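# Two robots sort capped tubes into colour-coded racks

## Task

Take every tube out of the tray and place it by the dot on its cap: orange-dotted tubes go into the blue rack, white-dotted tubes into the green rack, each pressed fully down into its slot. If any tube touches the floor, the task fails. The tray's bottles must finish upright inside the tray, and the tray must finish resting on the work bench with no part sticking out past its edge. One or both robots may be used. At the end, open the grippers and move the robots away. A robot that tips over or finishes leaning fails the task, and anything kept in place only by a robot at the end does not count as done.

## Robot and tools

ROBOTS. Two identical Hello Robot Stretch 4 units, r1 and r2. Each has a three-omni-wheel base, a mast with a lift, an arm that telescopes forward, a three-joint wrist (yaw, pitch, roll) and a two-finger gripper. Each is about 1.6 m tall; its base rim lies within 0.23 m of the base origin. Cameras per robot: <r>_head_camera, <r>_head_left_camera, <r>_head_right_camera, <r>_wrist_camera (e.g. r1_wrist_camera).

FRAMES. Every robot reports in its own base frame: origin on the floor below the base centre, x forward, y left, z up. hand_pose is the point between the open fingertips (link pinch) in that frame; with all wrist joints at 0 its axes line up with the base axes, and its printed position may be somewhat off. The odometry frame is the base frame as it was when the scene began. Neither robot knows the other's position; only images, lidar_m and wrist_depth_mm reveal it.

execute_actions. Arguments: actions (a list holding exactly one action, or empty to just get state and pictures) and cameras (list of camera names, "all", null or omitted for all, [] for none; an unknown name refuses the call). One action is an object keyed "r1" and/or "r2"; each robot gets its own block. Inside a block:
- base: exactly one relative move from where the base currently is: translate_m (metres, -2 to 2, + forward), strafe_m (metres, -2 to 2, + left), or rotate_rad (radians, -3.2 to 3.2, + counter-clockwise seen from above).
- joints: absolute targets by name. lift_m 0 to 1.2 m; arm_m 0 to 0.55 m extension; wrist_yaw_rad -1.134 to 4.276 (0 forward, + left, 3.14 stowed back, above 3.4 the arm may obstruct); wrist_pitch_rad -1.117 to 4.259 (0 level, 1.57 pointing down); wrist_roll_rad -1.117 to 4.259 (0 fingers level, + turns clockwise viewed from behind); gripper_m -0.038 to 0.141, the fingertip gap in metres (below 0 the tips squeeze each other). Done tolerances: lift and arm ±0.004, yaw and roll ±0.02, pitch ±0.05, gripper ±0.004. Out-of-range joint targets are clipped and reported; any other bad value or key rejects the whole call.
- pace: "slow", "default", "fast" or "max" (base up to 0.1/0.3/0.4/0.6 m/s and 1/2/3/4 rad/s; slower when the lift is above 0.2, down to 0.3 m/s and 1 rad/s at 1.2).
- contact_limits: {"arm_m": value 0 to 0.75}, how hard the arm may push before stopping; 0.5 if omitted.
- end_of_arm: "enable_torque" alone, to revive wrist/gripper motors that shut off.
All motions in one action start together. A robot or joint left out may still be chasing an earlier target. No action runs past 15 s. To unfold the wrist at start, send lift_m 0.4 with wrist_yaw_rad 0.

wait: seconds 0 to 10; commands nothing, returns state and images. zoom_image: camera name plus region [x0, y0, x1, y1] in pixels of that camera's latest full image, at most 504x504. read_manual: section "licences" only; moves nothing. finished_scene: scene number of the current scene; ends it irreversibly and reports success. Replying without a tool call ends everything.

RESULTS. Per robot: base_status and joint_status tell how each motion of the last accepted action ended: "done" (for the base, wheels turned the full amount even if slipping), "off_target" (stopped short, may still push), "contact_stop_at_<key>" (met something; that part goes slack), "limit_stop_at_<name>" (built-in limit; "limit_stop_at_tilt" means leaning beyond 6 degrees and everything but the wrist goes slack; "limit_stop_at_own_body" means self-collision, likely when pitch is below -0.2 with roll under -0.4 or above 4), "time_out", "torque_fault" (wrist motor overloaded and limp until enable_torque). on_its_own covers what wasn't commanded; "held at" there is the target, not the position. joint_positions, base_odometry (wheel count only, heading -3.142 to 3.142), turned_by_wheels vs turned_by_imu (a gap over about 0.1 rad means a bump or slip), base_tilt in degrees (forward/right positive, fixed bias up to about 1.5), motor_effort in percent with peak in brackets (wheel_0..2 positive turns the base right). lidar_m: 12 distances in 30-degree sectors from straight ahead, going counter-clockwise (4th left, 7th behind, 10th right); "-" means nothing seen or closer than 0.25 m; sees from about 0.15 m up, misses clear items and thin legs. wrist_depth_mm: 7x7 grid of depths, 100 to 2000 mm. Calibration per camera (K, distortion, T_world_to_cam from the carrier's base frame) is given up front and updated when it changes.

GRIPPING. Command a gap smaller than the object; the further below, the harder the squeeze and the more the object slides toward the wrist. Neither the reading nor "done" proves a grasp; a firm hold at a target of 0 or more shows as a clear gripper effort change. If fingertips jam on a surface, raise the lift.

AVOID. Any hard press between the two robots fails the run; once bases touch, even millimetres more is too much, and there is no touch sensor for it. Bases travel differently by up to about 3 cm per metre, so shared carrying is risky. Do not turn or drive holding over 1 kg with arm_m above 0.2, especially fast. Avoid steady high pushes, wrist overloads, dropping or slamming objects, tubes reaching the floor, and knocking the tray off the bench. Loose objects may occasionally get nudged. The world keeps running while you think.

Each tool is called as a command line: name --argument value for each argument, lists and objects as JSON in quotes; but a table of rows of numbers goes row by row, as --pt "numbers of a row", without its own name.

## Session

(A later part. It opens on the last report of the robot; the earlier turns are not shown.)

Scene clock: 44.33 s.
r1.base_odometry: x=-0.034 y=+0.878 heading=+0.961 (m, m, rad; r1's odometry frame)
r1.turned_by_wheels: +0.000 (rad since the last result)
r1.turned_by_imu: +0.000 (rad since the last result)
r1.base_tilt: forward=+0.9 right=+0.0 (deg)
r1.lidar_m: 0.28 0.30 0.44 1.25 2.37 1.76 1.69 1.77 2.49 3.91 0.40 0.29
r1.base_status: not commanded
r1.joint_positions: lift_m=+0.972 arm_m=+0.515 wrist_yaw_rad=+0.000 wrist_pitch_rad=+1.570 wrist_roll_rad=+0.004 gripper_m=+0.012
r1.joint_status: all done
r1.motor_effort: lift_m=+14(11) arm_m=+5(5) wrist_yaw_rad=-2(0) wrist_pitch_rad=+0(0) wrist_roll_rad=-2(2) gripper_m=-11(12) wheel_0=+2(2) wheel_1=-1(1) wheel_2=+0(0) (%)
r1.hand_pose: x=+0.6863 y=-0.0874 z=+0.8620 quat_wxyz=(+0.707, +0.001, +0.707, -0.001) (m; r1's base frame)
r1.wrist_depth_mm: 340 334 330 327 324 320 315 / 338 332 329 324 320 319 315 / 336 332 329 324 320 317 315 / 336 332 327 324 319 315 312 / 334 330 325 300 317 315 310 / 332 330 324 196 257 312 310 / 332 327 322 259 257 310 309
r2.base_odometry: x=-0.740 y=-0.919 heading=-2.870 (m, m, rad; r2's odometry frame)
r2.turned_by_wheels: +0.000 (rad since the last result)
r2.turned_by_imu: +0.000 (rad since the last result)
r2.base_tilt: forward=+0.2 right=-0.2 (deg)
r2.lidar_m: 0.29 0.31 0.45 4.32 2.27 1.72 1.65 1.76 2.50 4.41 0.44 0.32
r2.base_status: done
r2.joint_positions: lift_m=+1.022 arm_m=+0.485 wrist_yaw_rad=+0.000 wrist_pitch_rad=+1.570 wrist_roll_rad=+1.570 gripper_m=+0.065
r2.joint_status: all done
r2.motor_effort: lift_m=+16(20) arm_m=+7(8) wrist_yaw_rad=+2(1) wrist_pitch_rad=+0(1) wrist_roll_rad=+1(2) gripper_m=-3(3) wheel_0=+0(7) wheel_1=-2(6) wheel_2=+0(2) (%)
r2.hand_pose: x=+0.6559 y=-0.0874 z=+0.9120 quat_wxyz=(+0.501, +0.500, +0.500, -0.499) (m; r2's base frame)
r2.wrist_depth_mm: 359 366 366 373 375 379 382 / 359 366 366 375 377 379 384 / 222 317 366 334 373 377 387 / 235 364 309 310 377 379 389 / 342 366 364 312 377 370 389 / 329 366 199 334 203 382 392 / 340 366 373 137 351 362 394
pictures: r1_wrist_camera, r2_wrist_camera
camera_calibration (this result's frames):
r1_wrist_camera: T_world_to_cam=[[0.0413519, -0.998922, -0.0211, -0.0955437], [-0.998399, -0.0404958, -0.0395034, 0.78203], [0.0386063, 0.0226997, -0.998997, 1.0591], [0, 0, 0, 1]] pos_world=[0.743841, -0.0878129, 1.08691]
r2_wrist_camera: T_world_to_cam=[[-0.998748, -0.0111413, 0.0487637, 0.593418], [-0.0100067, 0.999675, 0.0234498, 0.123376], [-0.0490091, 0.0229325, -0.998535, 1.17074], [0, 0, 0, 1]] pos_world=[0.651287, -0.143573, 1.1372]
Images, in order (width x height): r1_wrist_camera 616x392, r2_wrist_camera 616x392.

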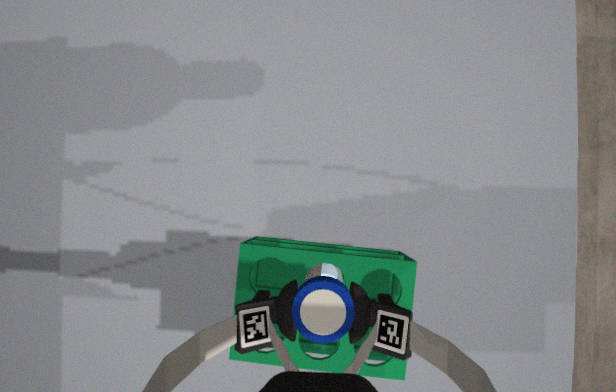

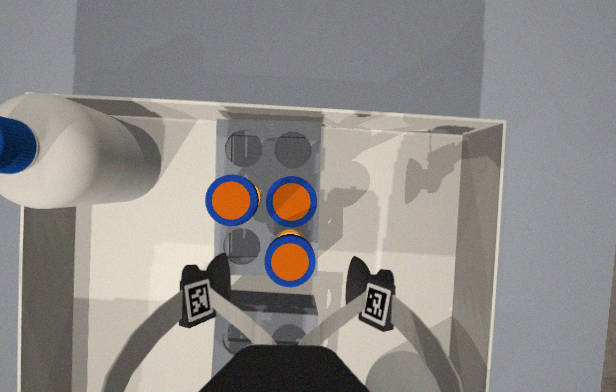

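execute_actions --actions '[{"r1": {"joints": {"gripper_m": 0.07}, "pace": "default"}, "r2": {"joints": {"lift_m": 0.977}, "pace": "default"}}]' --cameras '["r1_wrist_camera", "r2_wrist_camera"]'

Scene clock: 46.30 s.
r1.base_odometry: x=-0.034 y=+0.878 heading=+0.961 (m, m, rad; r1's odometry frame)
r1.turned_by_wheels: +0.000 (rad since the last result)
r1.turned_by_imu: +0.000 (rad since the last result)
r1.base_tilt: forward=+1.0 right=-0.1 (deg)
r1.lidar_m: 0.27 0.30 0.43 1.20 2.37 1.76 1.68 1.77 2.47 3.90 0.42 0.31
r1.base_status: not commanded
r1.joint_positions: lift_m=+0.972 arm_m=+0.515 wrist_yaw_rad=+0.000 wrist_pitch_rad=+1.570 wrist_roll_rad=+0.004 gripper_m=+0.070
r1.joint_status: all done
r1.motor_effort: lift_m=+14(14) arm_m=+5(5) wrist_yaw_rad=+0(1) wrist_pitch_rad=-1(0) wrist_roll_rad=-2(2) gripper_m=-3(8) wheel_0=+2(1) wheel_1=-1(1) wheel_2=+0(0) (%)
r1.hand_pose: x=+0.6863 y=-0.0874 z=+0.8620 quat_wxyz=(+0.707, +0.001, +0.707, -0.001) (m; r1's base frame)
r1.wrist_depth_mm: 340 334 330 327 324 320 317 / 340 334 330 327 322 317 315 / 338 334 329 324 320 317 314 / 336 330 327 324 319 315 312 / 332 330 327 300 317 314 312 / 332 329 217 200 258 312 310 / 330 327 322 258 258 310 309
r2.base_odometry: x=-0.740 y=-0.919 heading=-2.870 (m, m, rad; r2's odometry frame)
r2.turned_by_wheels: +0.000 (rad since the last result)
r2.turned_by_imu: +0.000 (rad since the last result)
r2.base_tilt: forward=+0.3 right=-0.3 (deg)
r2.lidar_m: 0.30 0.32 0.45 4.33 2.30 1.70 1.66 1.75 2.49 4.42 0.43 0.32
r2.base_status: not commanded
r2.joint_positions: lift_m=+0.977 arm_m=+0.485 wrist_yaw_rad=+0.000 wrist_pitch_rad=+1.570 wrist_roll_rad=+1.570 gripper_m=+0.065
r2.joint_status: all done
r2.motor_effort: lift_m=+16(20) arm_m=+8(8) wrist_yaw_rad=+2(0) wrist_pitch_rad=+0(0) wrist_roll_rad=+1(1) gripper_m=-2(3) wheel_0=+0(0) wheel_1=-2(2) wheel_2=+0(0) (%)
r2.hand_pose: x=+0.6559 y=-0.0874 z=+0.8670 quat_wxyz=(+0.501, +0.500, +0.500, -0.499) (m; r2's base frame)
r2.wrist_depth_mm: 319 320 324 327 332 334 336 / 249 319 322 329 329 334 338 / 195 317 301 317 330 314 340 / 218 322 205 208 332 332 342 / 319 322 267 263 332 325 340 / 319 322 198 274 203 320 342 / 319 324 298 137 332 297 345
pictures: r1_wrist_camera, r2_wrist_camera
camera_calibration (this result's frames):
r1_wrist_camera: T_world_to_cam=[[0.0413521, -0.998922, -0.0211, -0.0955439], [-0.998399, -0.040496, -0.0395032, 0.782033], [0.0386062, 0.0226997, -0.998997, 1.0591], [0, 0, 0, 1]] pos_world=[0.743844, -0.0878129, 1.08691]
r2_wrist_camera: T_world_to_cam=[[-0.998748, -0.0111413, 0.0487635, 0.595615], [-0.0100067, 0.999675, 0.0234498, 0.124432], [-0.0490089, 0.0229325, -0.998535, 1.12581], [0, 0, 0, 1]] pos_world=[0.651289, -0.143573, 1.0922]
Images, in order (width x height): r1_wrist_camera 616x392, r2_wrist_camera 616x392.

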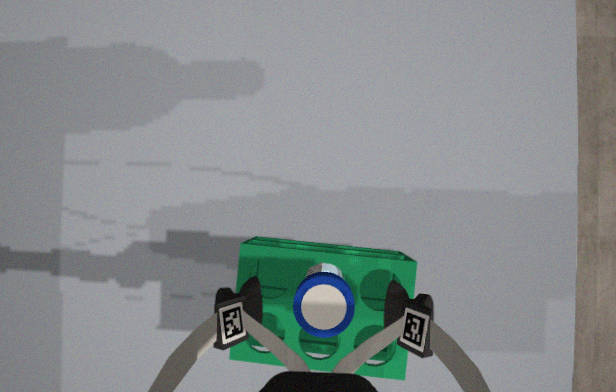

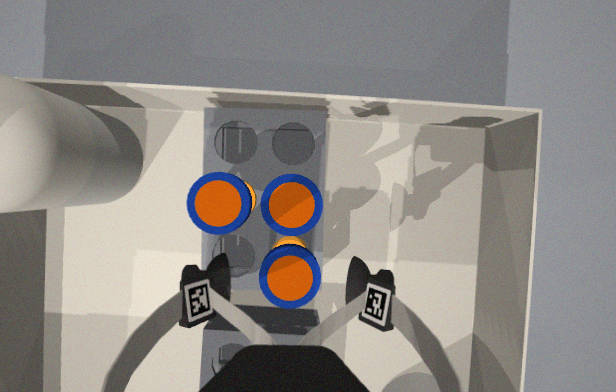

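execute_actions --actions '[{"r1": {"joints": {"lift_m": 1.08}, "pace": "fast"}, "r2": {"joints": {"gripper_m": 0.012}, "pace": "default"}}]' --cameras '["r2_wrist_camera"]'

execute_actions --actions '[{"r1": {"base": {"strafe_m": 0.626}, "joints": {"arm_m": 0.22}, "pace": "fast"}, "r2": {"joints": {"lift_m": 1.11}, "pace": "default"}}]' --cameras '["r1_wrist_camera", "r2_wrist_camera", "r2_head_right_camera"]'

Scene clock: 49.20 s.
r1.base_odometry: x=-0.034 y=+0.878 heading=+0.961 (m, m, rad; r1's odometry frame)
r1.turned_by_wheels: +0.000 (rad since the last result)
r1.turned_by_imu: +0.000 (rad since the last result)
r1.base_tilt: forward=+1.1 right=-0.1 (deg)
r1.lidar_m: 0.28 0.30 0.44 1.24 2.38 1.75 1.69 1.77 2.49 3.89 0.37 0.31
r1.base_status: not commanded
r1.joint_positions: lift_m=+1.080 arm_m=+0.515 wrist_yaw_rad=+0.000 wrist_pitch_rad=+1.570 wrist_roll_rad=+0.004 gripper_m=+0.070
r1.joint_status: all done
r1.motor_effort: lift_m=+21(23) arm_m=+5(5) wrist_yaw_rad=-2(1) wrist_pitch_rad=-1(1) wrist_roll_rad=-1(2) gripper_m=-2(5) wheel_0=+2(2) wheel_1=-1(1) wheel_2=+0(0) (%)
r1.hand_pose: x=+0.6863 y=-0.0874 z=+0.9694 quat_wxyz=(+0.707, +0.001, +0.707, -0.001) (m; r1's base frame)
r1.wrist_depth_mm: 452 449 442 436 430 427 1182 / 452 445 442 436 430 427 1182 / 452 445 439 436 430 424 1160 / 445 442 436 430 424 421 1138 / 449 442 436 370 424 421 1160 / 445 442 217 399 366 418 1138 / 445 439 430 424 421 415 1138
r2.base_odometry: x=-0.740 y=-0.919 heading=-2.870 (m, m, rad; r2's odometry frame)
r2.turned_by_wheels: +0.000 (rad since the last result)
r2.turned_by_imu: +0.000 (rad since the last result)
r2.base_tilt: forward=+0.2 right=-0.2 (deg)
r2.lidar_m: 0.29 0.32 0.45 4.32 2.30 1.73 1.66 1.75 2.49 4.42 0.43 0.30
r2.base_status: not commanded
r2.joint_positions: lift_m=+0.977 arm_m=+0.485 wrist_yaw_rad=+0.000 wrist_pitch_rad=+1.570 wrist_roll_rad=+1.570 gripper_m=+0.012
r2.joint_status: all done
r2.motor_effort: lift_m=+16(17) arm_m=+8(7) wrist_yaw_rad=+1(1) wrist_pitch_rad=+0(1) wrist_roll_rad=+1(1) gripper_m=-11(11) wheel_0=+0(1) wheel_1=-2(2) wheel_2=+0(0) (%)
r2.hand_pose: x=+0.6559 y=-0.0874 z=+0.8670 quat_wxyz=(+0.501, +0.500, +0.500, -0.499) (m; r2's base frame)
r2.wrist_depth_mm: 319 322 324 329 329 332 338 / 250 317 324 329 329 336 336 / 195 317 293 319 329 314 340 / 219 320 205 208 332 330 340 / 319 320 297 214 334 325 343 / 320 324 192 204 193 320 345 / 322 322 298 145 334 294 345
pictures: r2_wrist_camera
camera_calibration (this result's frames):
r2_wrist_camera: T_world_to_cam=[[-0.998748, -0.0111414, 0.0487636, 0.595615], [-0.0100068, 0.999675, 0.0234498, 0.124432], [-0.049009, 0.0229325, -0.998535, 1.12581], [0, 0, 0, 1]] pos_world=[0.651289, -0.143573, 1.0922]
Images, in order (width x height): r2_wrist_camera 616x392.

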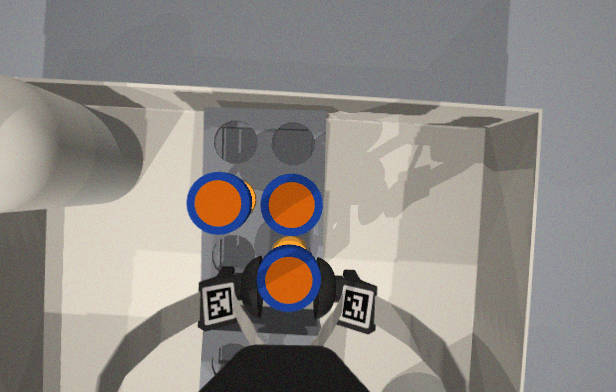

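Scene clock: 52.40 s.
r1.base_odometry: x=-0.547 y=+1.237 heading=+0.960 (m, m, rad; r1's odometry frame)
r1.turned_by_wheels: +0.000 (rad since the last result)
r1.turned_by_imu: -0.001 (rad since the last result)
r1.base_tilt: forward=+1.1 right=-0.2 (deg)
r1.lidar_m: 0.28 0.31 0.45 4.22 2.38 1.76 1.66 1.76 2.43 4.50 0.41 0.27
r1.base_status: done
r1.joint_positions: lift_m=+1.080 arm_m=+0.221 wrist_yaw_rad=+0.000 wrist_pitch_rad=+1.570 wrist_roll_rad=+0.004 gripper_m=+0.070
r1.joint_status: all done
r1.motor_effort: lift_m=+20(21) arm_m=-5(5) wrist_yaw_rad=+0(0) wrist_pitch_rad=-1(1) wrist_roll_rad=-1(1) gripper_m=-4(4) wheel_0=+0(11) wheel_1=-1(9) wheel_2=+0(1) (%)
r1.hand_pose: x=+0.3920 y=-0.0874 z=+0.9695 quat_wxyz=(+0.707, +0.002, +0.707, -0.002) (m; r1's base frame)
r1.wrist_depth_mm: 449 449 442 404 430 421 399 / 452 445 442 290 427 424 402 / 452 445 439 389 427 421 418 / 449 442 439 433 424 421 418 / 449 439 436 430 424 421 415 / 445 442 216 430 424 418 415 / 1255 1229 976 976 1160 1160 1138
r2.base_odometry: x=-0.740 y=-0.919 heading=-2.870 (m, m, rad; r2's odometry frame)
r2.turned_by_wheels: +0.000 (rad since the last result)
r2.turned_by_imu: +0.000 (rad since the last result)
r2.base_tilt: forward=+0.2 right=-0.2 (deg)
r2.lidar_m: 0.30 0.31 0.45 4.33 2.28 1.70 1.66 1.76 2.47 4.42 0.42 0.31
r2.base_status: not commanded
r2.joint_positions: lift_m=+1.110 arm_m=+0.485 wrist_yaw_rad=+0.000 wrist_pitch_rad=+1.570 wrist_roll_rad=+1.570 gripper_m=+0.012
r2.joint_status: all done
r2.motor_effort: lift_m=+22(22) arm_m=+7(8) wrist_yaw_rad=+0(2) wrist_pitch_rad=+0(1) wrist_roll_rad=+1(1) gripper_m=-12(11) wheel_0=+0(0) wheel_1=-2(2) wheel_2=+0(0) (%)
r2.hand_pose: x=+0.6559 y=-0.0874 z=+0.9995 quat_wxyz=(+0.501, +0.500, +0.500, -0.499) (m; r2's base frame)
r2.wrist_depth_mm: 445 449 452 455 462 469 469 / 442 449 455 459 466 473 473 / 442 324 449 455 462 469 866 / 445 389 455 397 462 473 676 / 449 455 452 260 466 469 1060 / 452 452 192 205 193 473 1281 / 449 410 455 145 351 480 1281
pictures: r1_wrist_camera, r2_head_right_camera, r2_wrist_camera
camera_calibration (this result's frames):
r1_wrist_camera: T_world_to_cam=[[0.0410993, -0.998932, -0.0211073, -0.0810036], [-0.998416, -0.0402471, -0.0393273, 0.492364], [0.0384358, 0.0226902, -0.999003, 1.17789], [0, 0, 0, 1]] pos_world=[0.44964, -0.0878274, 1.19437]
r2_wrist_camera: T_world_to_cam=[[-0.998748, -0.0111412, 0.0487637, 0.589154], [-0.0100066, 0.999675, 0.0234498, 0.121324], [-0.0490091, 0.0229325, -0.998535, 1.25816], [0, 0, 0, 1]] pos_world=[0.651292, -0.143573, 1.22474]
Images, in order (width x height): r1_wrist_camera 616x392, r2_head_right_camera 420x672, r2_wrist_camera 616x392.

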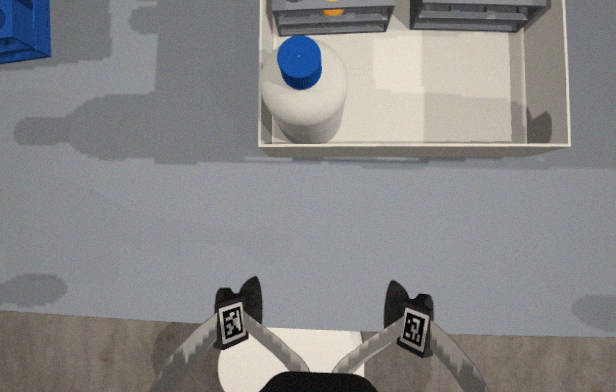

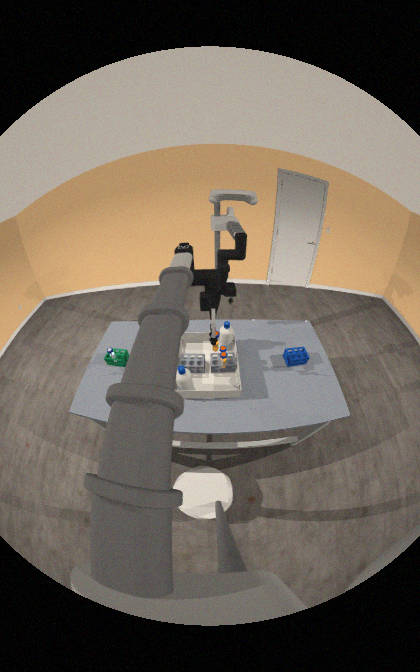

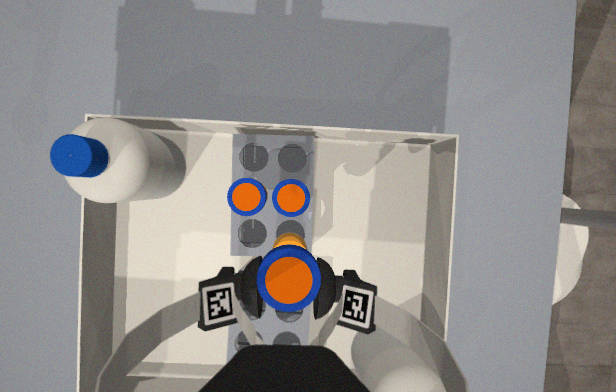

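execute_actions --actions '[{"r1": {"joints": {"arm_m": 0.31, "lift_m": 1.12}, "pace": "default"}, "r2": {"base": {"strafe_m": -0.527}, "joints": {"lift_m": 1.12}, "pace": "fast"}}]' --cameras '["r1_wrist_camera", "r2_wrist_camera", "r1_head_left_camera"]'

Scene clock: 61.47 s.
r1.base_odometry: x=-0.547 y=+1.237 heading=+0.960 (m, m, rad; r1's odometry frame)
r1.turned_by_wheels: +0.000 (rad since the last result)
r1.turned_by_imu: -0.001 (rad since the last result)
r1.base_tilt: forward=+0.9 right=-0.1 (deg)
r1.lidar_m: 0.26 0.32 0.41 4.20 2.36 1.76 1.68 1.77 2.46 4.53 0.42 0.30
r1.base_status: not commanded
r1.joint_positions: lift_m=+1.120 arm_m=+0.309 wrist_yaw_rad=+0.000 wrist_pitch_rad=+1.570 wrist_roll_rad=+0.004 gripper_m=+0.070
r1.joint_status: all done
r1.motor_effort: lift_m=+21(19) arm_m=+5(6) wrist_yaw_rad=-1(2) wrist_pitch_rad=-1(0) wrist_roll_rad=-1(2) gripper_m=-4(2) wheel_0=+0(0) wheel_1=-1(1) wheel_2=+0(0) (%)
r1.hand_pose: x=+0.4802 y=-0.0874 z=+1.0094 quat_wxyz=(+0.707, +0.002, +0.707, -0.002) (m; r1's base frame)
r1.wrist_depth_mm: 500 488 484 421 466 433 459 / 466 488 484 415 436 402 459 / 492 484 480 469 466 459 455 / 488 484 477 329 462 459 455 / 488 480 477 466 462 459 452 / 484 480 216 469 462 459 452 / 484 477 473 466 459 455 452
r2.base_odometry: x=-0.882 y=-0.411 heading=-2.870 (m, m, rad; r2's odometry frame)
r2.turned_by_wheels: +0.000 (rad since the last result)
r2.turned_by_imu: +0.000 (rad since the last result)
r2.base_tilt: forward=+0.2 right=-0.2 (deg)
r2.lidar_m: 0.25 0.29 0.43 4.85 2.31 1.74 1.68 1.77 2.51 3.87 4.08 0.28
r2.base_status: done
r2.joint_positions: lift_m=+1.120 arm_m=+0.485 wrist_yaw_rad=+0.000 wrist_pitch_rad=+1.570 wrist_roll_rad=+1.570 gripper_m=+0.012
r2.joint_status: all done
r2.motor_effort: lift_m=+22(24) arm_m=+7(8) wrist_yaw_rad=+0(1) wrist_pitch_rad=+1(0) wrist_roll_rad=+2(1) gripper_m=-13(12) wheel_0=-2(8) wheel_1=-1(13) wheel_2=-1(1) (%)
r2.hand_pose: x=+0.6559 y=-0.0874 z=+1.0095 quat_wxyz=(+0.501, +0.500, +0.500, -0.499) (m; r2's base frame)
r2.wrist_depth_mm: 1205 1205 1229 1229 1205 1255 1255 / 452 459 462 469 477 1229 1255 / 455 462 462 466 469 484 488 / 459 462 466 473 477 480 668 / 455 462 459 259 477 484 768 / 459 466 192 204 193 484 1281 / 459 462 469 146 484 488 1255
pictures: r1_head_left_camera, r1_wrist_camera, r2_wrist_camera
camera_calibration (this result's frames):
r1_wrist_camera: T_world_to_cam=[[0.0412336, -0.998927, -0.0211037, -0.0838525], [-0.998407, -0.0403795, -0.0394148, 0.582038], [0.0385204, 0.0226952, -0.999, 1.21433], [0, 0, 0, 1]] pos_world=[0.537792, -0.0878197, 1.23429]
r2_wrist_camera: T_world_to_cam=[[-0.998748, -0.0111371, 0.0487637, 0.588672], [-0.0100025, 0.999675, 0.0234498, 0.121086], [-0.049009, 0.0229327, -0.998535, 1.26817], [0, 0, 0, 1]] pos_world=[0.651299, -0.143573, 1.23477]
Images, in order (width x height): r1_head_left_camera 420x672, r1_wrist_camera 616x392, r2_wrist_camera 616x392.

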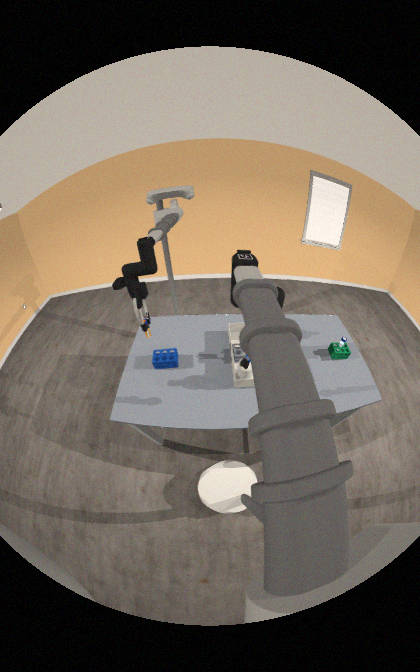

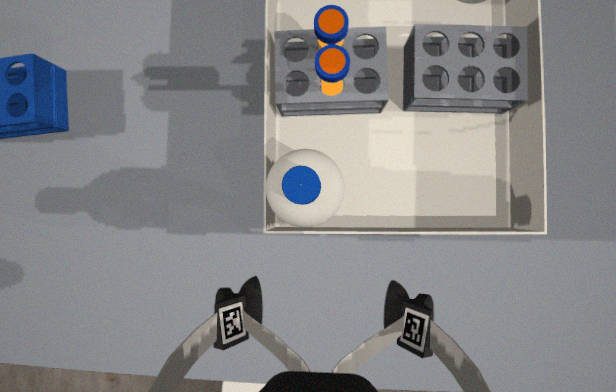

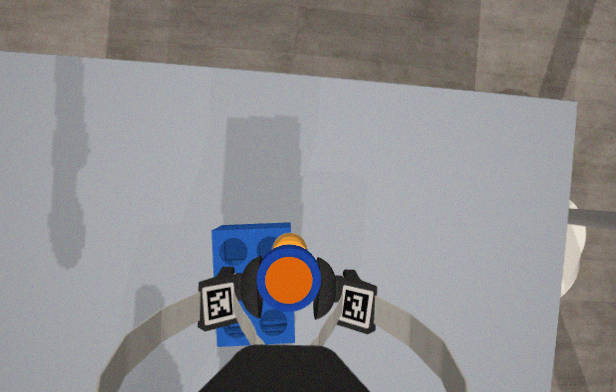

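zoom_image --camera "r2_wrist_camera" --region '[180, 200, 400, 360]'

Region (180, 200, 400, 360) of r2_wrist_camera's 616x392 image, scaled by 2.291; it fills the top 367 rows of this view, and the rest is white.

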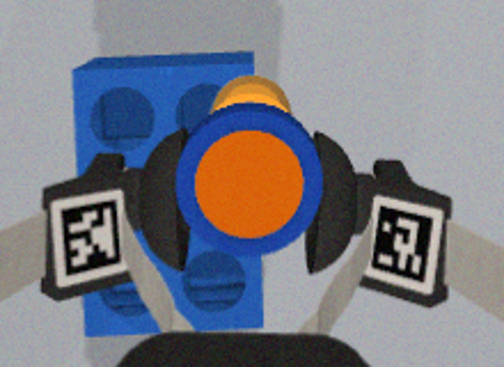

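execute_actions --actions '[{"r1": {"base": {"strafe_m": -0.006}, "joints": {"arm_m": 0.501, "lift_m": 1.09}, "pace": "default"}, "r2": {"base": {"strafe_m": 0.02}, "joints": {"arm_m": 0.507, "lift_m": 1.045}, "pace": "default"}}]' --cameras '["r1_wrist_camera", "r2_wrist_camera", "r1_head_left_camera"]'

zoom_image --camera "r2_wrist_camera" --region '[180, 180, 400, 360]'

Scene clock: 66.17 s.
r1.base_odometry: x=-0.542 y=+1.234 heading=+0.960 (m, m, rad; r1's odometry frame)
r1.turned_by_wheels: +0.000 (rad since the last result)
r1.turned_by_imu: -0.001 (rad since the last result)
r1.base_tilt: forward=+1.1 right=+0.0 (deg)
r1.lidar_m: 0.26 0.30 0.41 4.20 2.33 1.76 1.68 1.77 2.47 4.54 0.42 0.31
r1.base_status: done
r1.joint_positions: lift_m=+1.090 arm_m=+0.500 wrist_yaw_rad=+0.000 wrist_pitch_rad=+1.570 wrist_roll_rad=+0.004 gripper_m=+0.070
r1.joint_status: all done
r1.motor_effort: lift_m=+14(18) arm_m=+5(5) wrist_yaw_rad=+0(2) wrist_pitch_rad=+0(2) wrist_roll_rad=-1(2) gripper_m=-4(2) wheel_0=-2(8) wheel_1=+1(6) wheel_2=+0(0) (%)
r1.hand_pose: x=+0.6712 y=-0.0874 z=+0.9800 quat_wxyz=(+0.707, +0.001, +0.707, -0.001) (m; r1's base frame)
r1.wrist_depth_mm: 462 459 455 445 442 433 433 / 462 455 452 439 436 336 287 / 462 455 445 442 436 415 427 / 459 452 445 382 433 415 424 / 455 452 445 375 402 370 424 / 455 449 217 436 430 427 421 / 455 449 442 315 427 421 421
r2.base_odometry: x=-0.877 y=-0.431 heading=-2.870 (m, m, rad; r2's odometry frame)
r2.turned_by_wheels: +0.000 (rad since the last result)
r2.turned_by_imu: +0.000 (rad since the last result)
r2.base_tilt: forward=+0.2 right=-0.2 (deg)
r2.lidar_m: 0.27 0.30 0.42 4.84 2.32 1.75 1.68 1.75 2.52 3.91 4.10 0.28
r2.base_status: done
r2.joint_positions: lift_m=+1.045 arm_m=+0.506 wrist_yaw_rad=+0.000 wrist_pitch_rad=+1.570 wrist_roll_rad=+1.570 gripper_m=+0.012
r2.joint_status: all done
r2.motor_effort: lift_m=+17(20) arm_m=+8(8) wrist_yaw_rad=+0(1) wrist_pitch_rad=+0(1) wrist_roll_rad=+1(1) gripper_m=-10(12) wheel_0=+1(9) wheel_1=-1(4) wheel_2=+0(1) (%)
r2.hand_pose: x=+0.6768 y=-0.0874 z=+0.9349 quat_wxyz=(+0.500, +0.500, +0.500, -0.500) (m; r2's base frame)
r2.wrist_depth_mm: 382 384 394 1138 1160 1182 1160 / 382 387 392 397 399 404 404 / 384 389 392 397 402 407 410 / 387 387 394 397 402 407 410 / 387 389 392 258 404 410 410 / 389 392 193 204 193 410 413 / 384 392 394 145 404 413 415
pictures: r1_head_left_camera, r1_wrist_camera, r2_wrist_camera
camera_calibration (this result's frames):
r1_wrist_camera: T_world_to_cam=[[0.0413854, -0.99892, -0.0210994, -0.0924553], [-0.998397, -0.040529, -0.0395176, 0.771697], [0.0386199, 0.022701, -0.998996, 1.17755], [0, 0, 0, 1]] pos_world=[0.728809, -0.087811, 1.20491]
r2_wrist_camera: T_world_to_cam=[[-0.99875, -0.0110159, 0.0487642, 0.613267], [-0.00988122, 0.999676, 0.0234498, 0.122963], [-0.0490067, 0.0229386, -0.998535, 1.19471], [0, 0, 0, 1]] pos_world=[0.672264, -0.143572, 1.16017]
Images, in order (width x height): r1_head_left_camera 420x672, r1_wrist_camera 616x392, r2_wrist_camera 616x392.

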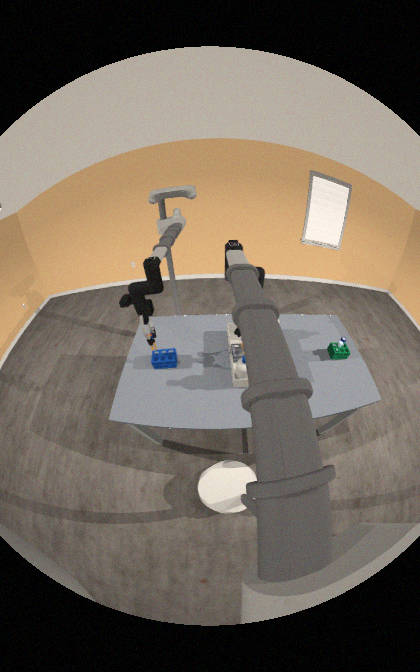

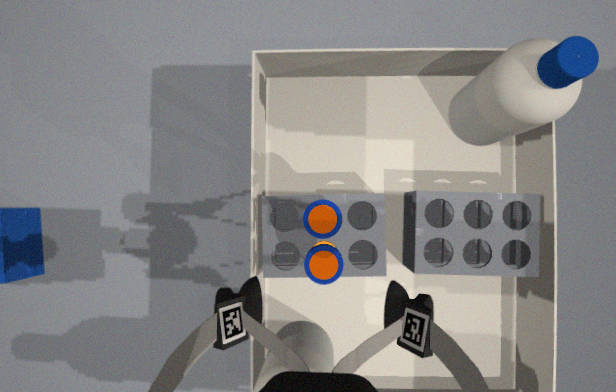

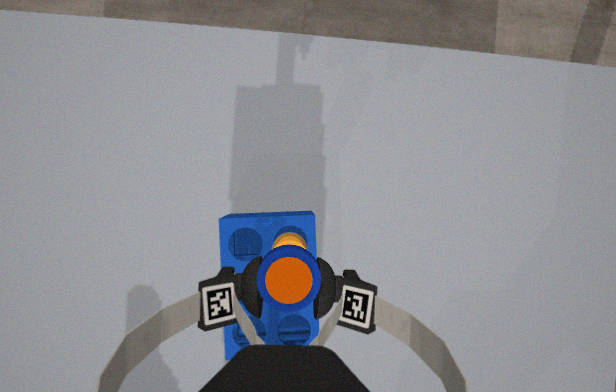

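Region (180, 180, 400, 360) of r2_wrist_camera's 616x392 image, scaled by 2.291; it fills the top 412 rows of this view, and the rest is white.

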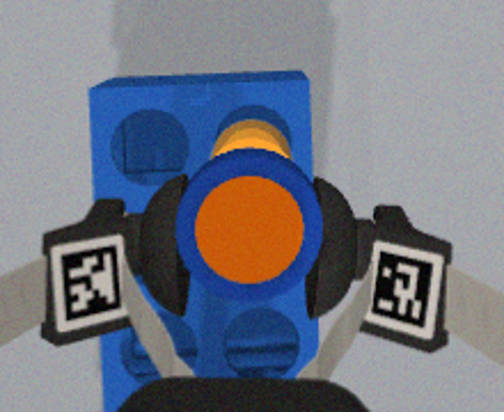

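execute_actions --actions '[{"r1": {"joints": {"arm_m": 0.504, "lift_m": 0.977}, "pace": "default"}, "r2": {"joints": {"lift_m": 0.969}, "pace": "default"}}]' --cameras '["r1_wrist_camera", "r2_wrist_camera"]'

Scene clock: 68.60 s.
r1.base_odometry: x=-0.542 y=+1.234 heading=+0.960 (m, m, rad; r1's odometry frame)
r1.turned_by_wheels: +0.000 (rad since the last result)
r1.turned_by_imu: +0.000 (rad since the last result)
r1.base_tilt: forward=+1.1 right=+0.1 (deg)
r1.lidar_m: 0.27 0.28 0.43 4.20 2.35 1.72 1.68 1.76 2.42 4.51 0.43 0.30
r1.base_status: not commanded
r1.joint_positions: lift_m=+0.977 arm_m=+0.503 wrist_yaw_rad=+0.000 wrist_pitch_rad=+1.570 wrist_roll_rad=+0.004 gripper_m=+0.070
r1.joint_status: all done
r1.motor_effort: lift_m=+14(12) arm_m=+5(6) wrist_yaw_rad=-1(1) wrist_pitch_rad=+0(1) wrist_roll_rad=-2(1) gripper_m=-3(2) wheel_0=-2(2) wheel_1=+1(1) wheel_2=+0(0) (%)
r1.hand_pose: x=+0.6742 y=-0.0874 z=+0.8670 quat_wxyz=(+0.707, +0.001, +0.707, -0.001) (m; r1's base frame)
r1.wrist_depth_mm: 347 342 332 312 310 309 233 / 343 340 330 329 325 320 243 / 342 338 330 327 322 319 315 / 342 338 327 267 317 312 289 / 340 336 322 263 304 259 256 / 338 334 217 203 260 310 285 / 338 332 324 320 317 314 310
r2.base_odometry: x=-0.877 y=-0.431 heading=-2.870 (m, m, rad; r2's odometry frame)
r2.turned_by_wheels: +0.000 (rad since the last result)
r2.turned_by_imu: +0.000 (rad since the last result)
r2.base_tilt: forward=+0.3 right=-0.2 (deg)
r2.lidar_m: 0.27 0.30 0.44 4.82 2.33 1.72 1.68 1.78 2.50 3.91 4.08 0.29
r2.base_status: not commanded
r2.joint_positions: lift_m=+0.969 arm_m=+0.506 wrist_yaw_rad=+0.000 wrist_pitch_rad=+1.570 wrist_roll_rad=+1.570 gripper_m=+0.012
r2.joint_status: all done
r2.motor_effort: lift_m=+16(15) arm_m=+7(8) wrist_yaw_rad=+2(3) wrist_pitch_rad=+0(0) wrist_roll_rad=+1(1) gripper_m=-12(13) wheel_0=+2(1) wheel_1=+0(1) wheel_2=+0(0) (%)
r2.hand_pose: x=+0.6768 y=-0.0874 z=+0.8589 quat_wxyz=(+0.500, +0.500, +0.500, -0.500) (m; r2's base frame)
r2.wrist_depth_mm: 309 314 315 319 320 327 332 / 309 314 315 319 324 329 330 / 310 315 317 322 327 329 329 / 312 315 319 320 324 330 332 / 312 317 262 258 327 329 332 / 312 319 192 201 193 330 336 / 315 317 263 145 327 334 338
pictures: r1_wrist_camera, r2_wrist_camera
camera_calibration (this result's frames):
r1_wrist_camera: T_world_to_cam=[[0.0413663, -0.998921, -0.0211029, -0.0949473], [-0.998401, -0.0405116, -0.0394342, 0.770147], [0.0385368, 0.0227003, -0.998999, 1.06461], [0, 0, 0, 1]] pos_world=[0.731816, -0.087812, 1.09191]
r2_wrist_camera: T_world_to_cam=[[-0.99875, -0.0110158, 0.0487642, 0.616975], [-0.00988107, 0.999676, 0.0234498, 0.124745], [-0.0490067, 0.0229387, -0.998535, 1.11884], [0, 0, 0, 1]] pos_world=[0.672267, -0.143572, 1.08419]
Images, in order (width x height): r1_wrist_camera 616x392, r2_wrist_camera 616x392.

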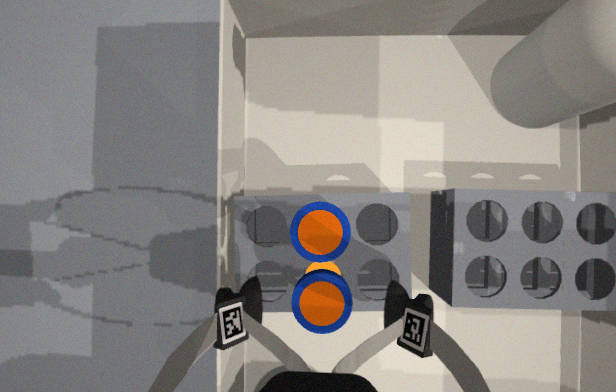

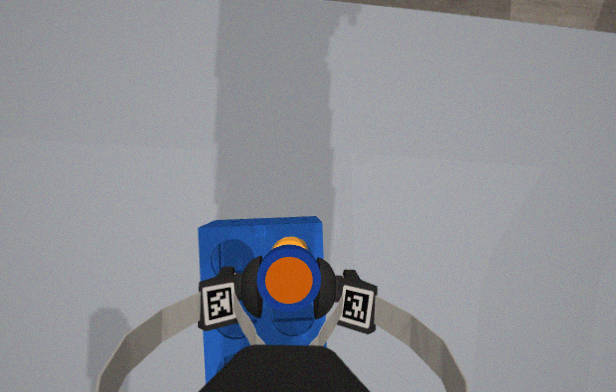

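execute_actions --actions '[{"r1": {"joints": {"gripper_m": 0.012}, "pace": "default"}, "r2": {"joints": {"gripper_m": 0.065}, "pace": "default"}}]' --cameras '["r1_wrist_camera", "r2_wrist_camera"]'

execute_actions --actions '[{"r1": {"joints": {"lift_m": 1.09}, "pace": "default"}, "r2": {"joints": {"lift_m": 1.08}, "pace": "fast"}}]' --cameras '["r1_wrist_camera", "r2_wrist_camera", "r1_head_left_camera"]'

Scene clock: 70.63 s.
r1.base_odometry: x=-0.542 y=+1.234 heading=+0.960 (m, m, rad; r1's odometry frame)
r1.turned_by_wheels: +0.000 (rad since the last result)
r1.turned_by_imu: +0.000 (rad since the last result)
r1.base_tilt: forward=+1.1 right=-0.1 (deg)
r1.lidar_m: 0.27 0.29 0.43 4.22 2.35 1.75 1.67 1.77 2.43 4.54 0.43 0.30
r1.base_status: not commanded
r1.joint_positions: lift_m=+0.977 arm_m=+0.503 wrist_yaw_rad=+0.000 wrist_pitch_rad=+1.570 wrist_roll_rad=+0.004 gripper_m=+0.012
r1.joint_status: all done
r1.motor_effort: lift_m=+14(14) arm_m=+6(5) wrist_yaw_rad=-1(2) wrist_pitch_rad=+0(0) wrist_roll_rad=-2(2) gripper_m=-11(10) wheel_0=-2(2) wheel_1=+1(1) wheel_2=+0(0) (%)
r1.hand_pose: x=+0.6742 y=-0.0874 z=+0.8670 quat_wxyz=(+0.707, +0.001, +0.707, -0.001) (m; r1's base frame)
r1.wrist_depth_mm: 345 342 332 314 310 309 234 / 342 340 329 329 324 320 243 / 342 338 330 325 324 319 315 / 340 338 329 266 319 312 293 / 340 336 320 263 304 259 256 / 338 334 286 195 213 314 283 / 338 332 283 320 317 312 312
r2.base_odometry: x=-0.877 y=-0.431 heading=-2.870 (m, m, rad; r2's odometry frame)
r2.turned_by_wheels: +0.000 (rad since the last result)
r2.turned_by_imu: +0.000 (rad since the last result)
r2.base_tilt: forward=+0.2 right=-0.2 (deg)
r2.lidar_m: 0.27 0.29 0.43 4.83 2.32 1.73 1.68 1.79 2.53 3.91 4.11 0.29
r2.base_status: not commanded
r2.joint_positions: lift_m=+0.969 arm_m=+0.506 wrist_yaw_rad=+0.000 wrist_pitch_rad=+1.570 wrist_roll_rad=+1.570 gripper_m=+0.065
r2.joint_status: all done
r2.motor_effort: lift_m=+16(16) arm_m=+8(8) wrist_yaw_rad=+2(0) wrist_pitch_rad=-1(0) wrist_roll_rad=+2(1) gripper_m=+0(11) wheel_0=+1(1) wheel_1=-1(1) wheel_2=+0(0) (%)
r2.hand_pose: x=+0.6768 y=-0.0874 z=+0.8589 quat_wxyz=(+0.500, +0.500, +0.500, -0.500) (m; r2's base frame)
r2.wrist_depth_mm: 309 314 317 319 324 329 330 / 309 312 315 322 324 327 330 / 309 314 319 322 324 327 332 / 314 315 319 322 325 330 332 / 312 317 262 263 327 330 334 / 314 317 198 263 203 334 334 / 315 317 263 137 329 330 336
pictures: r1_wrist_camera, r2_wrist_camera
camera_calibration (this result's frames):
r1_wrist_camera: T_world_to_cam=[[0.0413666, -0.998921, -0.0211029, -0.0949475], [-0.998401, -0.040512, -0.0394341, 0.770147], [0.0385366, 0.0227004, -0.998999, 1.06461], [0, 0, 0, 1]] pos_world=[0.731816, -0.087812, 1.09191]
r2_wrist_camera: T_world_to_cam=[[-0.998743, -0.0110161, 0.048906, 0.616809], [-0.00987805, 0.999676, 0.0234512, 0.124741], [-0.0491485, 0.0229386, -0.998528, 1.11893], [0, 0, 0, 1]] pos_world=[0.672259, -0.143572, 1.08419]
Images, in order (width x height): r1_wrist_camera 616x392, r2_wrist_camera 616x392.

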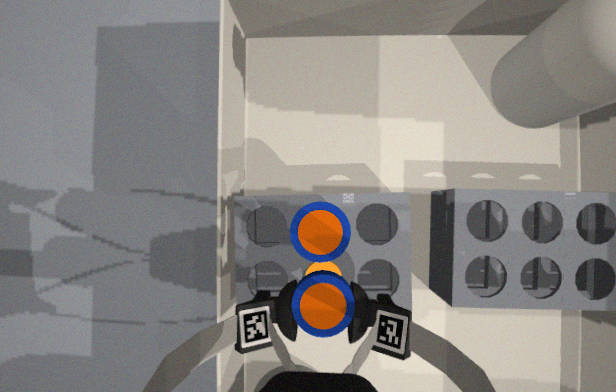

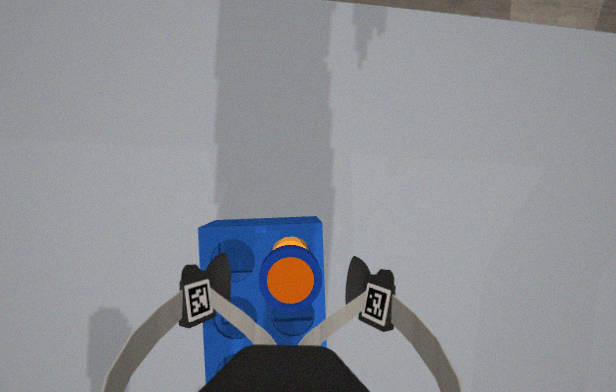

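Scene clock: 72.13 s.
r1.base_odometry: x=-0.542 y=+1.234 heading=+0.960 (m, m, rad; r1's odometry frame)
r1.turned_by_wheels: +0.000 (rad since the last result)
r1.turned_by_imu: +0.000 (rad since the last result)
r1.base_tilt: forward=+1.1 right=-0.1 (deg)
r1.lidar_m: 0.26 0.30 0.44 4.21 2.35 1.75 1.68 1.76 2.49 4.52 0.43 0.30
r1.base_status: not commanded
r1.joint_positions: lift_m=+1.090 arm_m=+0.503 wrist_yaw_rad=+0.000 wrist_pitch_rad=+1.570 wrist_roll_rad=+0.004 gripper_m=+0.012
r1.joint_status: all done
r1.motor_effort: lift_m=+22(22) arm_m=+5(5) wrist_yaw_rad=-2(0) wrist_pitch_rad=-1(0) wrist_roll_rad=-1(1) gripper_m=-9(14) wheel_0=-2(2) wheel_1=+1(1) wheel_2=+0(0) (%)
r1.hand_pose: x=+0.6742 y=-0.0874 z=+0.9794 quat_wxyz=(+0.707, +0.001, +0.707, -0.001) (m; r1's base frame)
r1.wrist_depth_mm: 462 455 455 445 439 436 433 / 462 455 452 439 436 334 286 / 455 452 449 442 436 415 424 / 459 455 449 439 433 413 427 / 452 452 445 377 399 368 424 / 452 449 442 195 213 424 421 / 452 445 439 338 427 421 421
r2.base_odometry: x=-0.877 y=-0.431 heading=-2.870 (m, m, rad; r2's odometry frame)
r2.turned_by_wheels: +0.000 (rad since the last result)
r2.turned_by_imu: +0.000 (rad since the last result)
r2.base_tilt: forward=+0.3 right=-0.2 (deg)
r2.lidar_m: 0.26 0.28 0.43 4.83 2.33 1.74 1.68 1.79 2.52 3.90 4.10 0.29
r2.base_status: not commanded
r2.joint_positions: lift_m=+1.080 arm_m=+0.506 wrist_yaw_rad=+0.000 wrist_pitch_rad=+1.570 wrist_roll_rad=+1.570 gripper_m=+0.065
r2.joint_status: all done
r2.motor_effort: lift_m=+22(23) arm_m=+7(8) wrist_yaw_rad=+1(0) wrist_pitch_rad=-1(1) wrist_roll_rad=+2(1) gripper_m=-3(2) wheel_0=+1(1) wheel_1=-1(1) wheel_2=+0(0) (%)
r2.hand_pose: x=+0.6768 y=-0.0874 z=+0.9695 quat_wxyz=(+0.500, +0.500, +0.500, -0.500) (m; r2's base frame)
r2.wrist_depth_mm: 418 1138 1160 1160 1182 1205 1229 / 413 421 424 430 433 439 442 / 415 424 424 430 433 442 445 / 415 421 424 433 436 442 442 / 418 424 427 375 439 442 449 / 418 427 198 375 203 449 452 / 418 424 430 137 442 449 449
pictures: r1_head_left_camera, r1_wrist_camera, r2_wrist_camera
camera_calibration (this result's frames):
r1_wrist_camera: T_world_to_cam=[[0.0413666, -0.998921, -0.0211029, -0.0925765], [-0.998401, -0.040512, -0.0394342, 0.77458], [0.0385368, 0.0227004, -0.998999, 1.17686], [0, 0, 0, 1]] pos_world=[0.731818, -0.087812, 1.20428]
r2_wrist_camera: T_world_to_cam=[[-0.998743, -0.011016, 0.0489061, 0.611404], [-0.00987797, 0.999676, 0.0234512, 0.122148], [-0.0491486, 0.0229386, -0.998528, 1.22934], [0, 0, 0, 1]] pos_world=[0.672262, -0.143572, 1.19476]
Images, in order (width x height): r1_head_left_camera 420x672, r1_wrist_camera 616x392, r2_wrist_camera 616x392.

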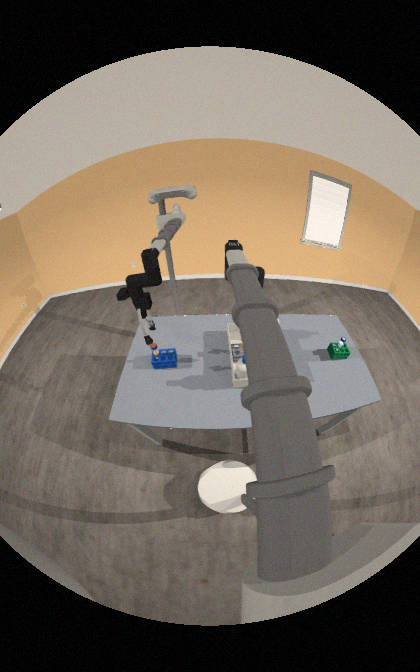

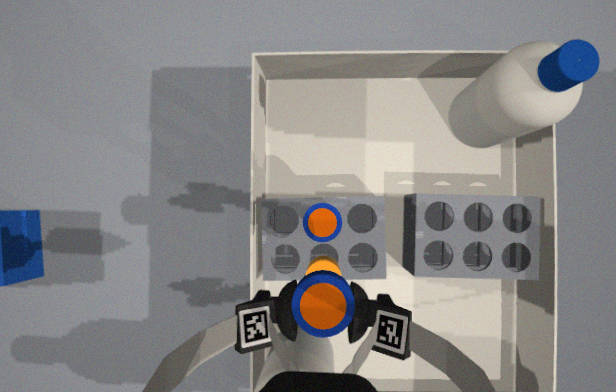

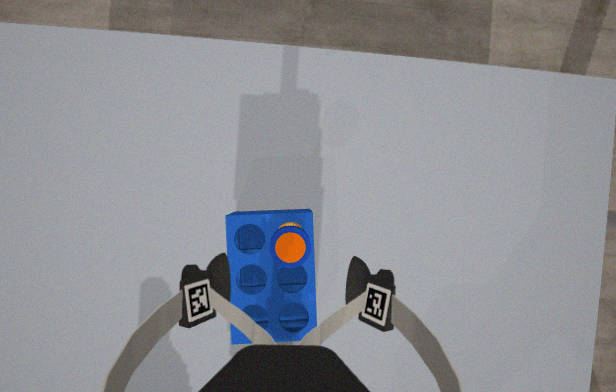

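execute_actions --actions '[{"r1": {"base": {"strafe_m": 0.467}, "joints": {"arm_m": 0.475, "lift_m": 1.1}, "pace": "default"}, "r2": {"joints": {"arm_m": 0.1}, "pace": "max"}}]' --cameras '["r1_wrist_camera", "r1_head_right_camera"]'

zoom_image --camera "r1_wrist_camera" --region '[220, 170, 480, 360]'

Scene clock: 78.13 s.
r1.base_odometry: x=-0.924 y=+1.501 heading=+0.960 (m, m, rad; r1's odometry frame)
r1.turned_by_wheels: +0.000 (rad since the last result)
r1.turned_by_imu: -0.001 (rad since the last result)
r1.base_tilt: forward=+1.0 right=-0.1 (deg)
r1.lidar_m: 0.28 0.31 3.88 3.73 2.37 1.74 1.66 1.75 2.45 1.12 0.42 0.28
r1.base_status: done
r1.joint_positions: lift_m=+1.100 arm_m=+0.476 wrist_yaw_rad=+0.000 wrist_pitch_rad=+1.570 wrist_roll_rad=+0.004 gripper_m=+0.012
r1.joint_status: all done
r1.motor_effort: lift_m=+20(21) arm_m=-5(5) wrist_yaw_rad=-1(1) wrist_pitch_rad=+1(1) wrist_roll_rad=-1(1) gripper_m=-6(13) wheel_0=+0(10) wheel_1=-1(10) wheel_2=+0(1) (%)
r1.hand_pose: x=+0.6470 y=-0.0874 z=+0.9895 quat_wxyz=(+0.707, +0.001, +0.707, -0.001) (m; r1's base frame)
r1.wrist_depth_mm: 1281 1281 462 455 449 445 439 / 1281 1255 459 452 449 445 439 / 1281 1281 459 455 449 442 439 / 1281 1255 455 452 442 442 436 / 1255 1255 455 392 413 439 433 / 1281 1255 452 195 213 439 433 / 1255 1229 449 445 439 433 430
r2.base_odometry: x=-0.877 y=-0.431 heading=-2.870 (m, m, rad; r2's odometry frame)
r2.turned_by_wheels: +0.000 (rad since the last result)
r2.turned_by_imu: +0.000 (rad since the last result)
r2.base_tilt: forward=+0.3 right=-0.2 (deg)
r2.lidar_m: 0.28 0.30 0.42 4.83 2.32 1.72 1.67 1.80 2.52 3.90 4.11 0.30
r2.base_status: not commanded
r2.joint_positions: lift_m=+1.080 arm_m=+0.101 wrist_yaw_rad=+0.000 wrist_pitch_rad=+1.570 wrist_roll_rad=+1.570 gripper_m=+0.065
r2.joint_status: all done
r2.motor_effort: lift_m=+22(22) arm_m=-8(8) wrist_yaw_rad=+2(3) wrist_pitch_rad=-2(1) wrist_roll_rad=+1(1) gripper_m=-2(4) wheel_0=+1(2) wheel_1=-1(1) wheel_2=+0(0) (%)
r2.hand_pose: x=+0.2723 y=-0.0874 z=+0.9695 quat_wxyz=(+0.500, +0.500, +0.500, -0.500) (m; r2's base frame)
r2.wrist_depth_mm: 1138 1160 1160 1205 1160 1205 1205 / 415 418 427 1182 1182 1205 1229 / 418 424 427 1205 1182 1205 1229 / 421 424 430 1182 991 1229 1229 / 424 427 427 1182 976 1229 1229 / 421 424 198 1205 204 1229 1255 / 427 424 433 137 1229 1229 1229
pictures: r1_head_right_camera, r1_wrist_camera
camera_calibration (this result's frames):
r1_wrist_camera: T_world_to_cam=[[0.0413168, -0.998923, -0.0211065, -0.0912036], [-0.998406, -0.040464, -0.039347, 0.747764], [0.0384506, 0.0226985, -0.999003, 1.18805], [0, 0, 0, 1]] pos_world=[0.704659, -0.0878148, 1.21436]
Images, in order (width x height): r1_head_right_camera 420x672, r1_wrist_camera 616x392.

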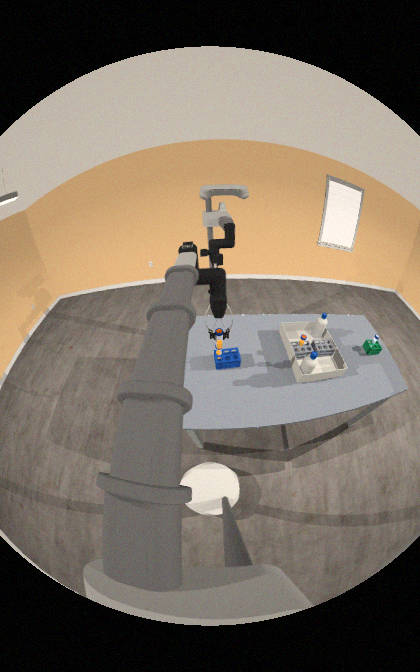

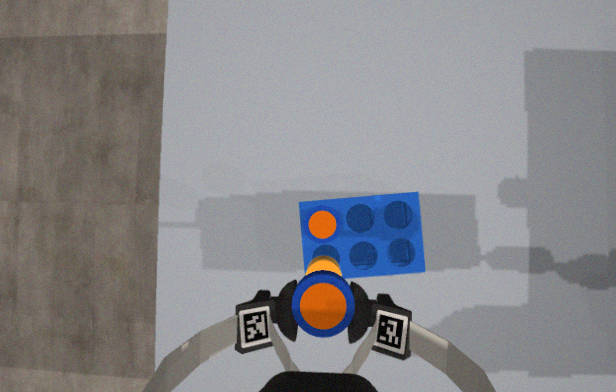

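Region (220, 170, 480, 360) of r1_wrist_camera's 616x392 image, scaled by 1.938; it fills the top 368 rows of this view, and the rest is white.

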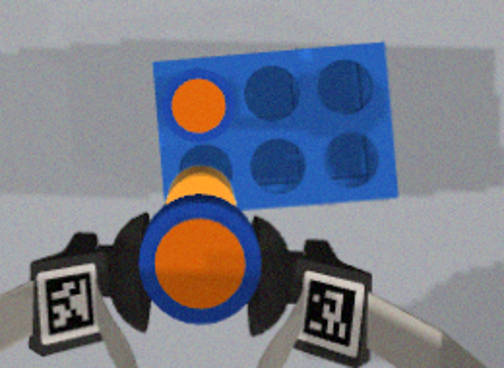

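execute_actions --actions '[{"r1": {"base": {"strafe_m": -0.002}, "joints": {"arm_m": 0.473, "lift_m": 1.04}, "pace": "default"}, "r2": {"base": {"strafe_m": 0.463}, "joints": {"arm_m": 0.25}, "pace": "fast"}}]' --cameras '["r1_wrist_camera", "r2_wrist_camera", "r1_head_right_camera"]'

zoom_image --camera "r1_wrist_camera" --region '[220, 170, 480, 360]'

Scene clock: 82.13 s.
r1.base_odometry: x=-0.923 y=+1.500 heading=+0.960 (m, m, rad; r1's odometry frame)
r1.turned_by_wheels: +0.000 (rad since the last result)
r1.turned_by_imu: -0.001 (rad since the last result)
r1.base_tilt: forward=+0.9 right=-0.1 (deg)
r1.lidar_m: 0.27 0.30 3.87 3.75 2.36 1.69 1.67 1.77 2.45 1.14 0.39 0.30
r1.base_status: done
r1.joint_positions: lift_m=+1.040 arm_m=+0.474 wrist_yaw_rad=+0.000 wrist_pitch_rad=+1.570 wrist_roll_rad=+0.004 gripper_m=+0.012
r1.joint_status: all done
r1.motor_effort: lift_m=+14(19) arm_m=-5(6) wrist_yaw_rad=+1(1) wrist_pitch_rad=+0(1) wrist_roll_rad=-2(2) gripper_m=-11(8) wheel_0=-1(3) wheel_1=+1(8) wheel_2=+0(1) (%)
r1.hand_pose: x=+0.6451 y=-0.0874 z=+0.9300 quat_wxyz=(+0.707, +0.001, +0.707, -0.001) (m; r1's base frame)
r1.wrist_depth_mm: 1229 1205 402 397 394 387 382 / 1229 1205 402 394 389 387 382 / 1229 1205 397 392 389 382 379 / 1229 1182 397 392 382 382 379 / 1205 399 394 330 327 382 375 / 1205 397 392 195 213 379 375 / 1205 397 389 387 382 377 373
r2.base_odometry: x=-0.752 y=-0.877 heading=-2.870 (m, m, rad; r2's odometry frame)
r2.turned_by_wheels: +0.000 (rad since the last result)
r2.turned_by_imu: -0.001 (rad since the last result)
r2.base_tilt: forward=+0.2 right=-0.2 (deg)
r2.lidar_m: 0.28 0.31 0.46 4.37 2.30 1.72 1.67 1.80 2.47 4.37 0.43 0.32
r2.base_status: done
r2.joint_positions: lift_m=+1.080 arm_m=+0.249 wrist_yaw_rad=+0.000 wrist_pitch_rad=+1.570 wrist_roll_rad=+1.570 gripper_m=+0.065
r2.joint_status: all done
r2.motor_effort: lift_m=+21(22) arm_m=+7(7) wrist_yaw_rad=-1(1) wrist_pitch_rad=-1(2) wrist_roll_rad=+1(0) gripper_m=-4(2) wheel_0=+1(9) wheel_1=-1(9) wheel_2=-1(0) (%)
r2.hand_pose: x=+0.4199 y=-0.0874 z=+0.9695 quat_wxyz=(+0.500, +0.500, +0.500, -0.500) (m; r2's base frame)
r2.wrist_depth_mm: 415 418 421 430 436 1182 1229 / 418 421 424 430 436 1205 1205 / 418 418 430 430 1205 1182 1255 / 359 421 424 433 1008 991 1255 / 362 421 427 433 991 991 1255 / 387 424 198 436 203 1229 1255 / 366 418 424 137 1205 1229 1255
pictures: r1_head_right_camera, r1_wrist_camera, r2_wrist_camera
camera_calibration (this result's frames):
r1_wrist_camera: T_world_to_cam=[[0.0413078, -0.998923, -0.0211078, -0.0923695], [-0.998408, -0.0404557, -0.0393151, 0.743409], [0.0384188, 0.0226982, -0.999004, 1.12874], [0, 0, 0, 1]] pos_world=[0.702676, -0.0878153, 1.15489]
r2_wrist_camera: T_world_to_cam=[[-0.998744, -0.0109783, 0.0488935, 0.354789], [-0.00984047, 0.999677, 0.0234513, 0.119593], [-0.0491351, 0.0229407, -0.998529, 1.21673], [0, 0, 0, 1]] pos_world=[0.415304, -0.143572, 1.19479]
Images, in order (width x height): r1_head_right_camera 420x672, r1_wrist_camera 616x392, r2_wrist_camera 616x392.

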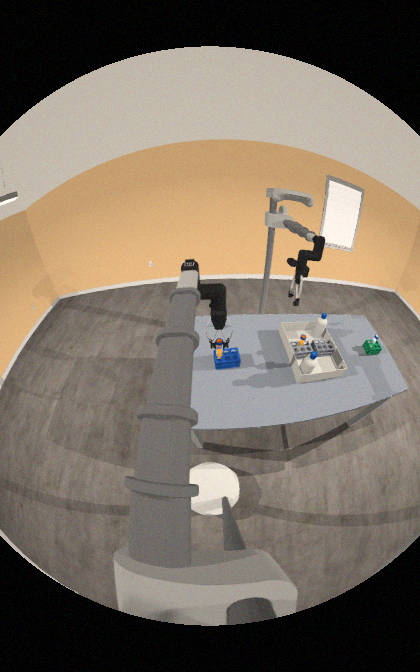

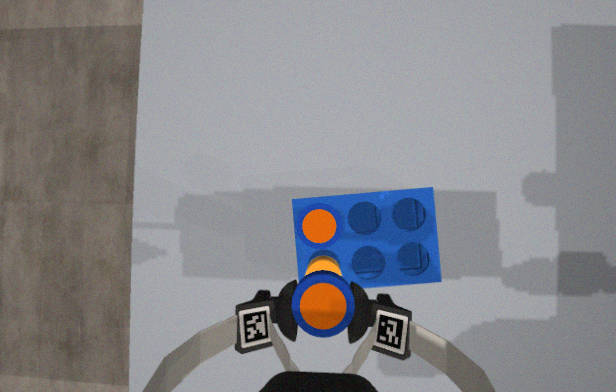

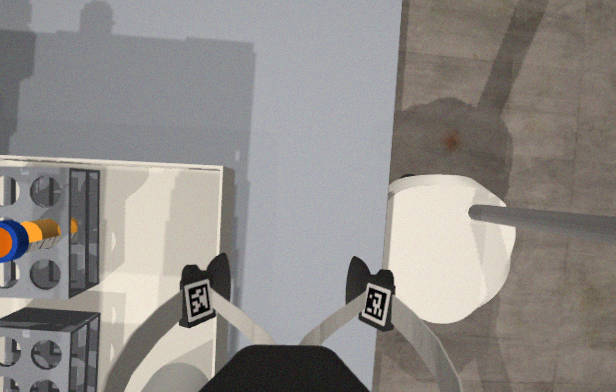

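Region (220, 170, 480, 360) of r1_wrist_camera's 616x392 image, scaled by 1.938; it fills the top 368 rows of this view, and the rest is white.

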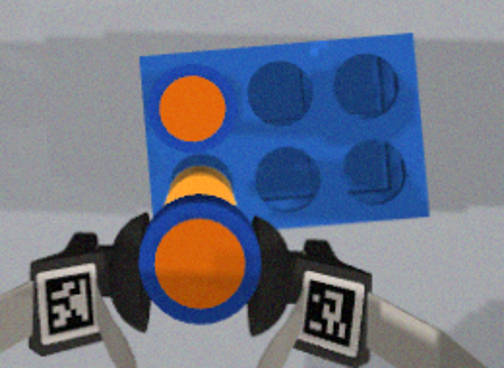

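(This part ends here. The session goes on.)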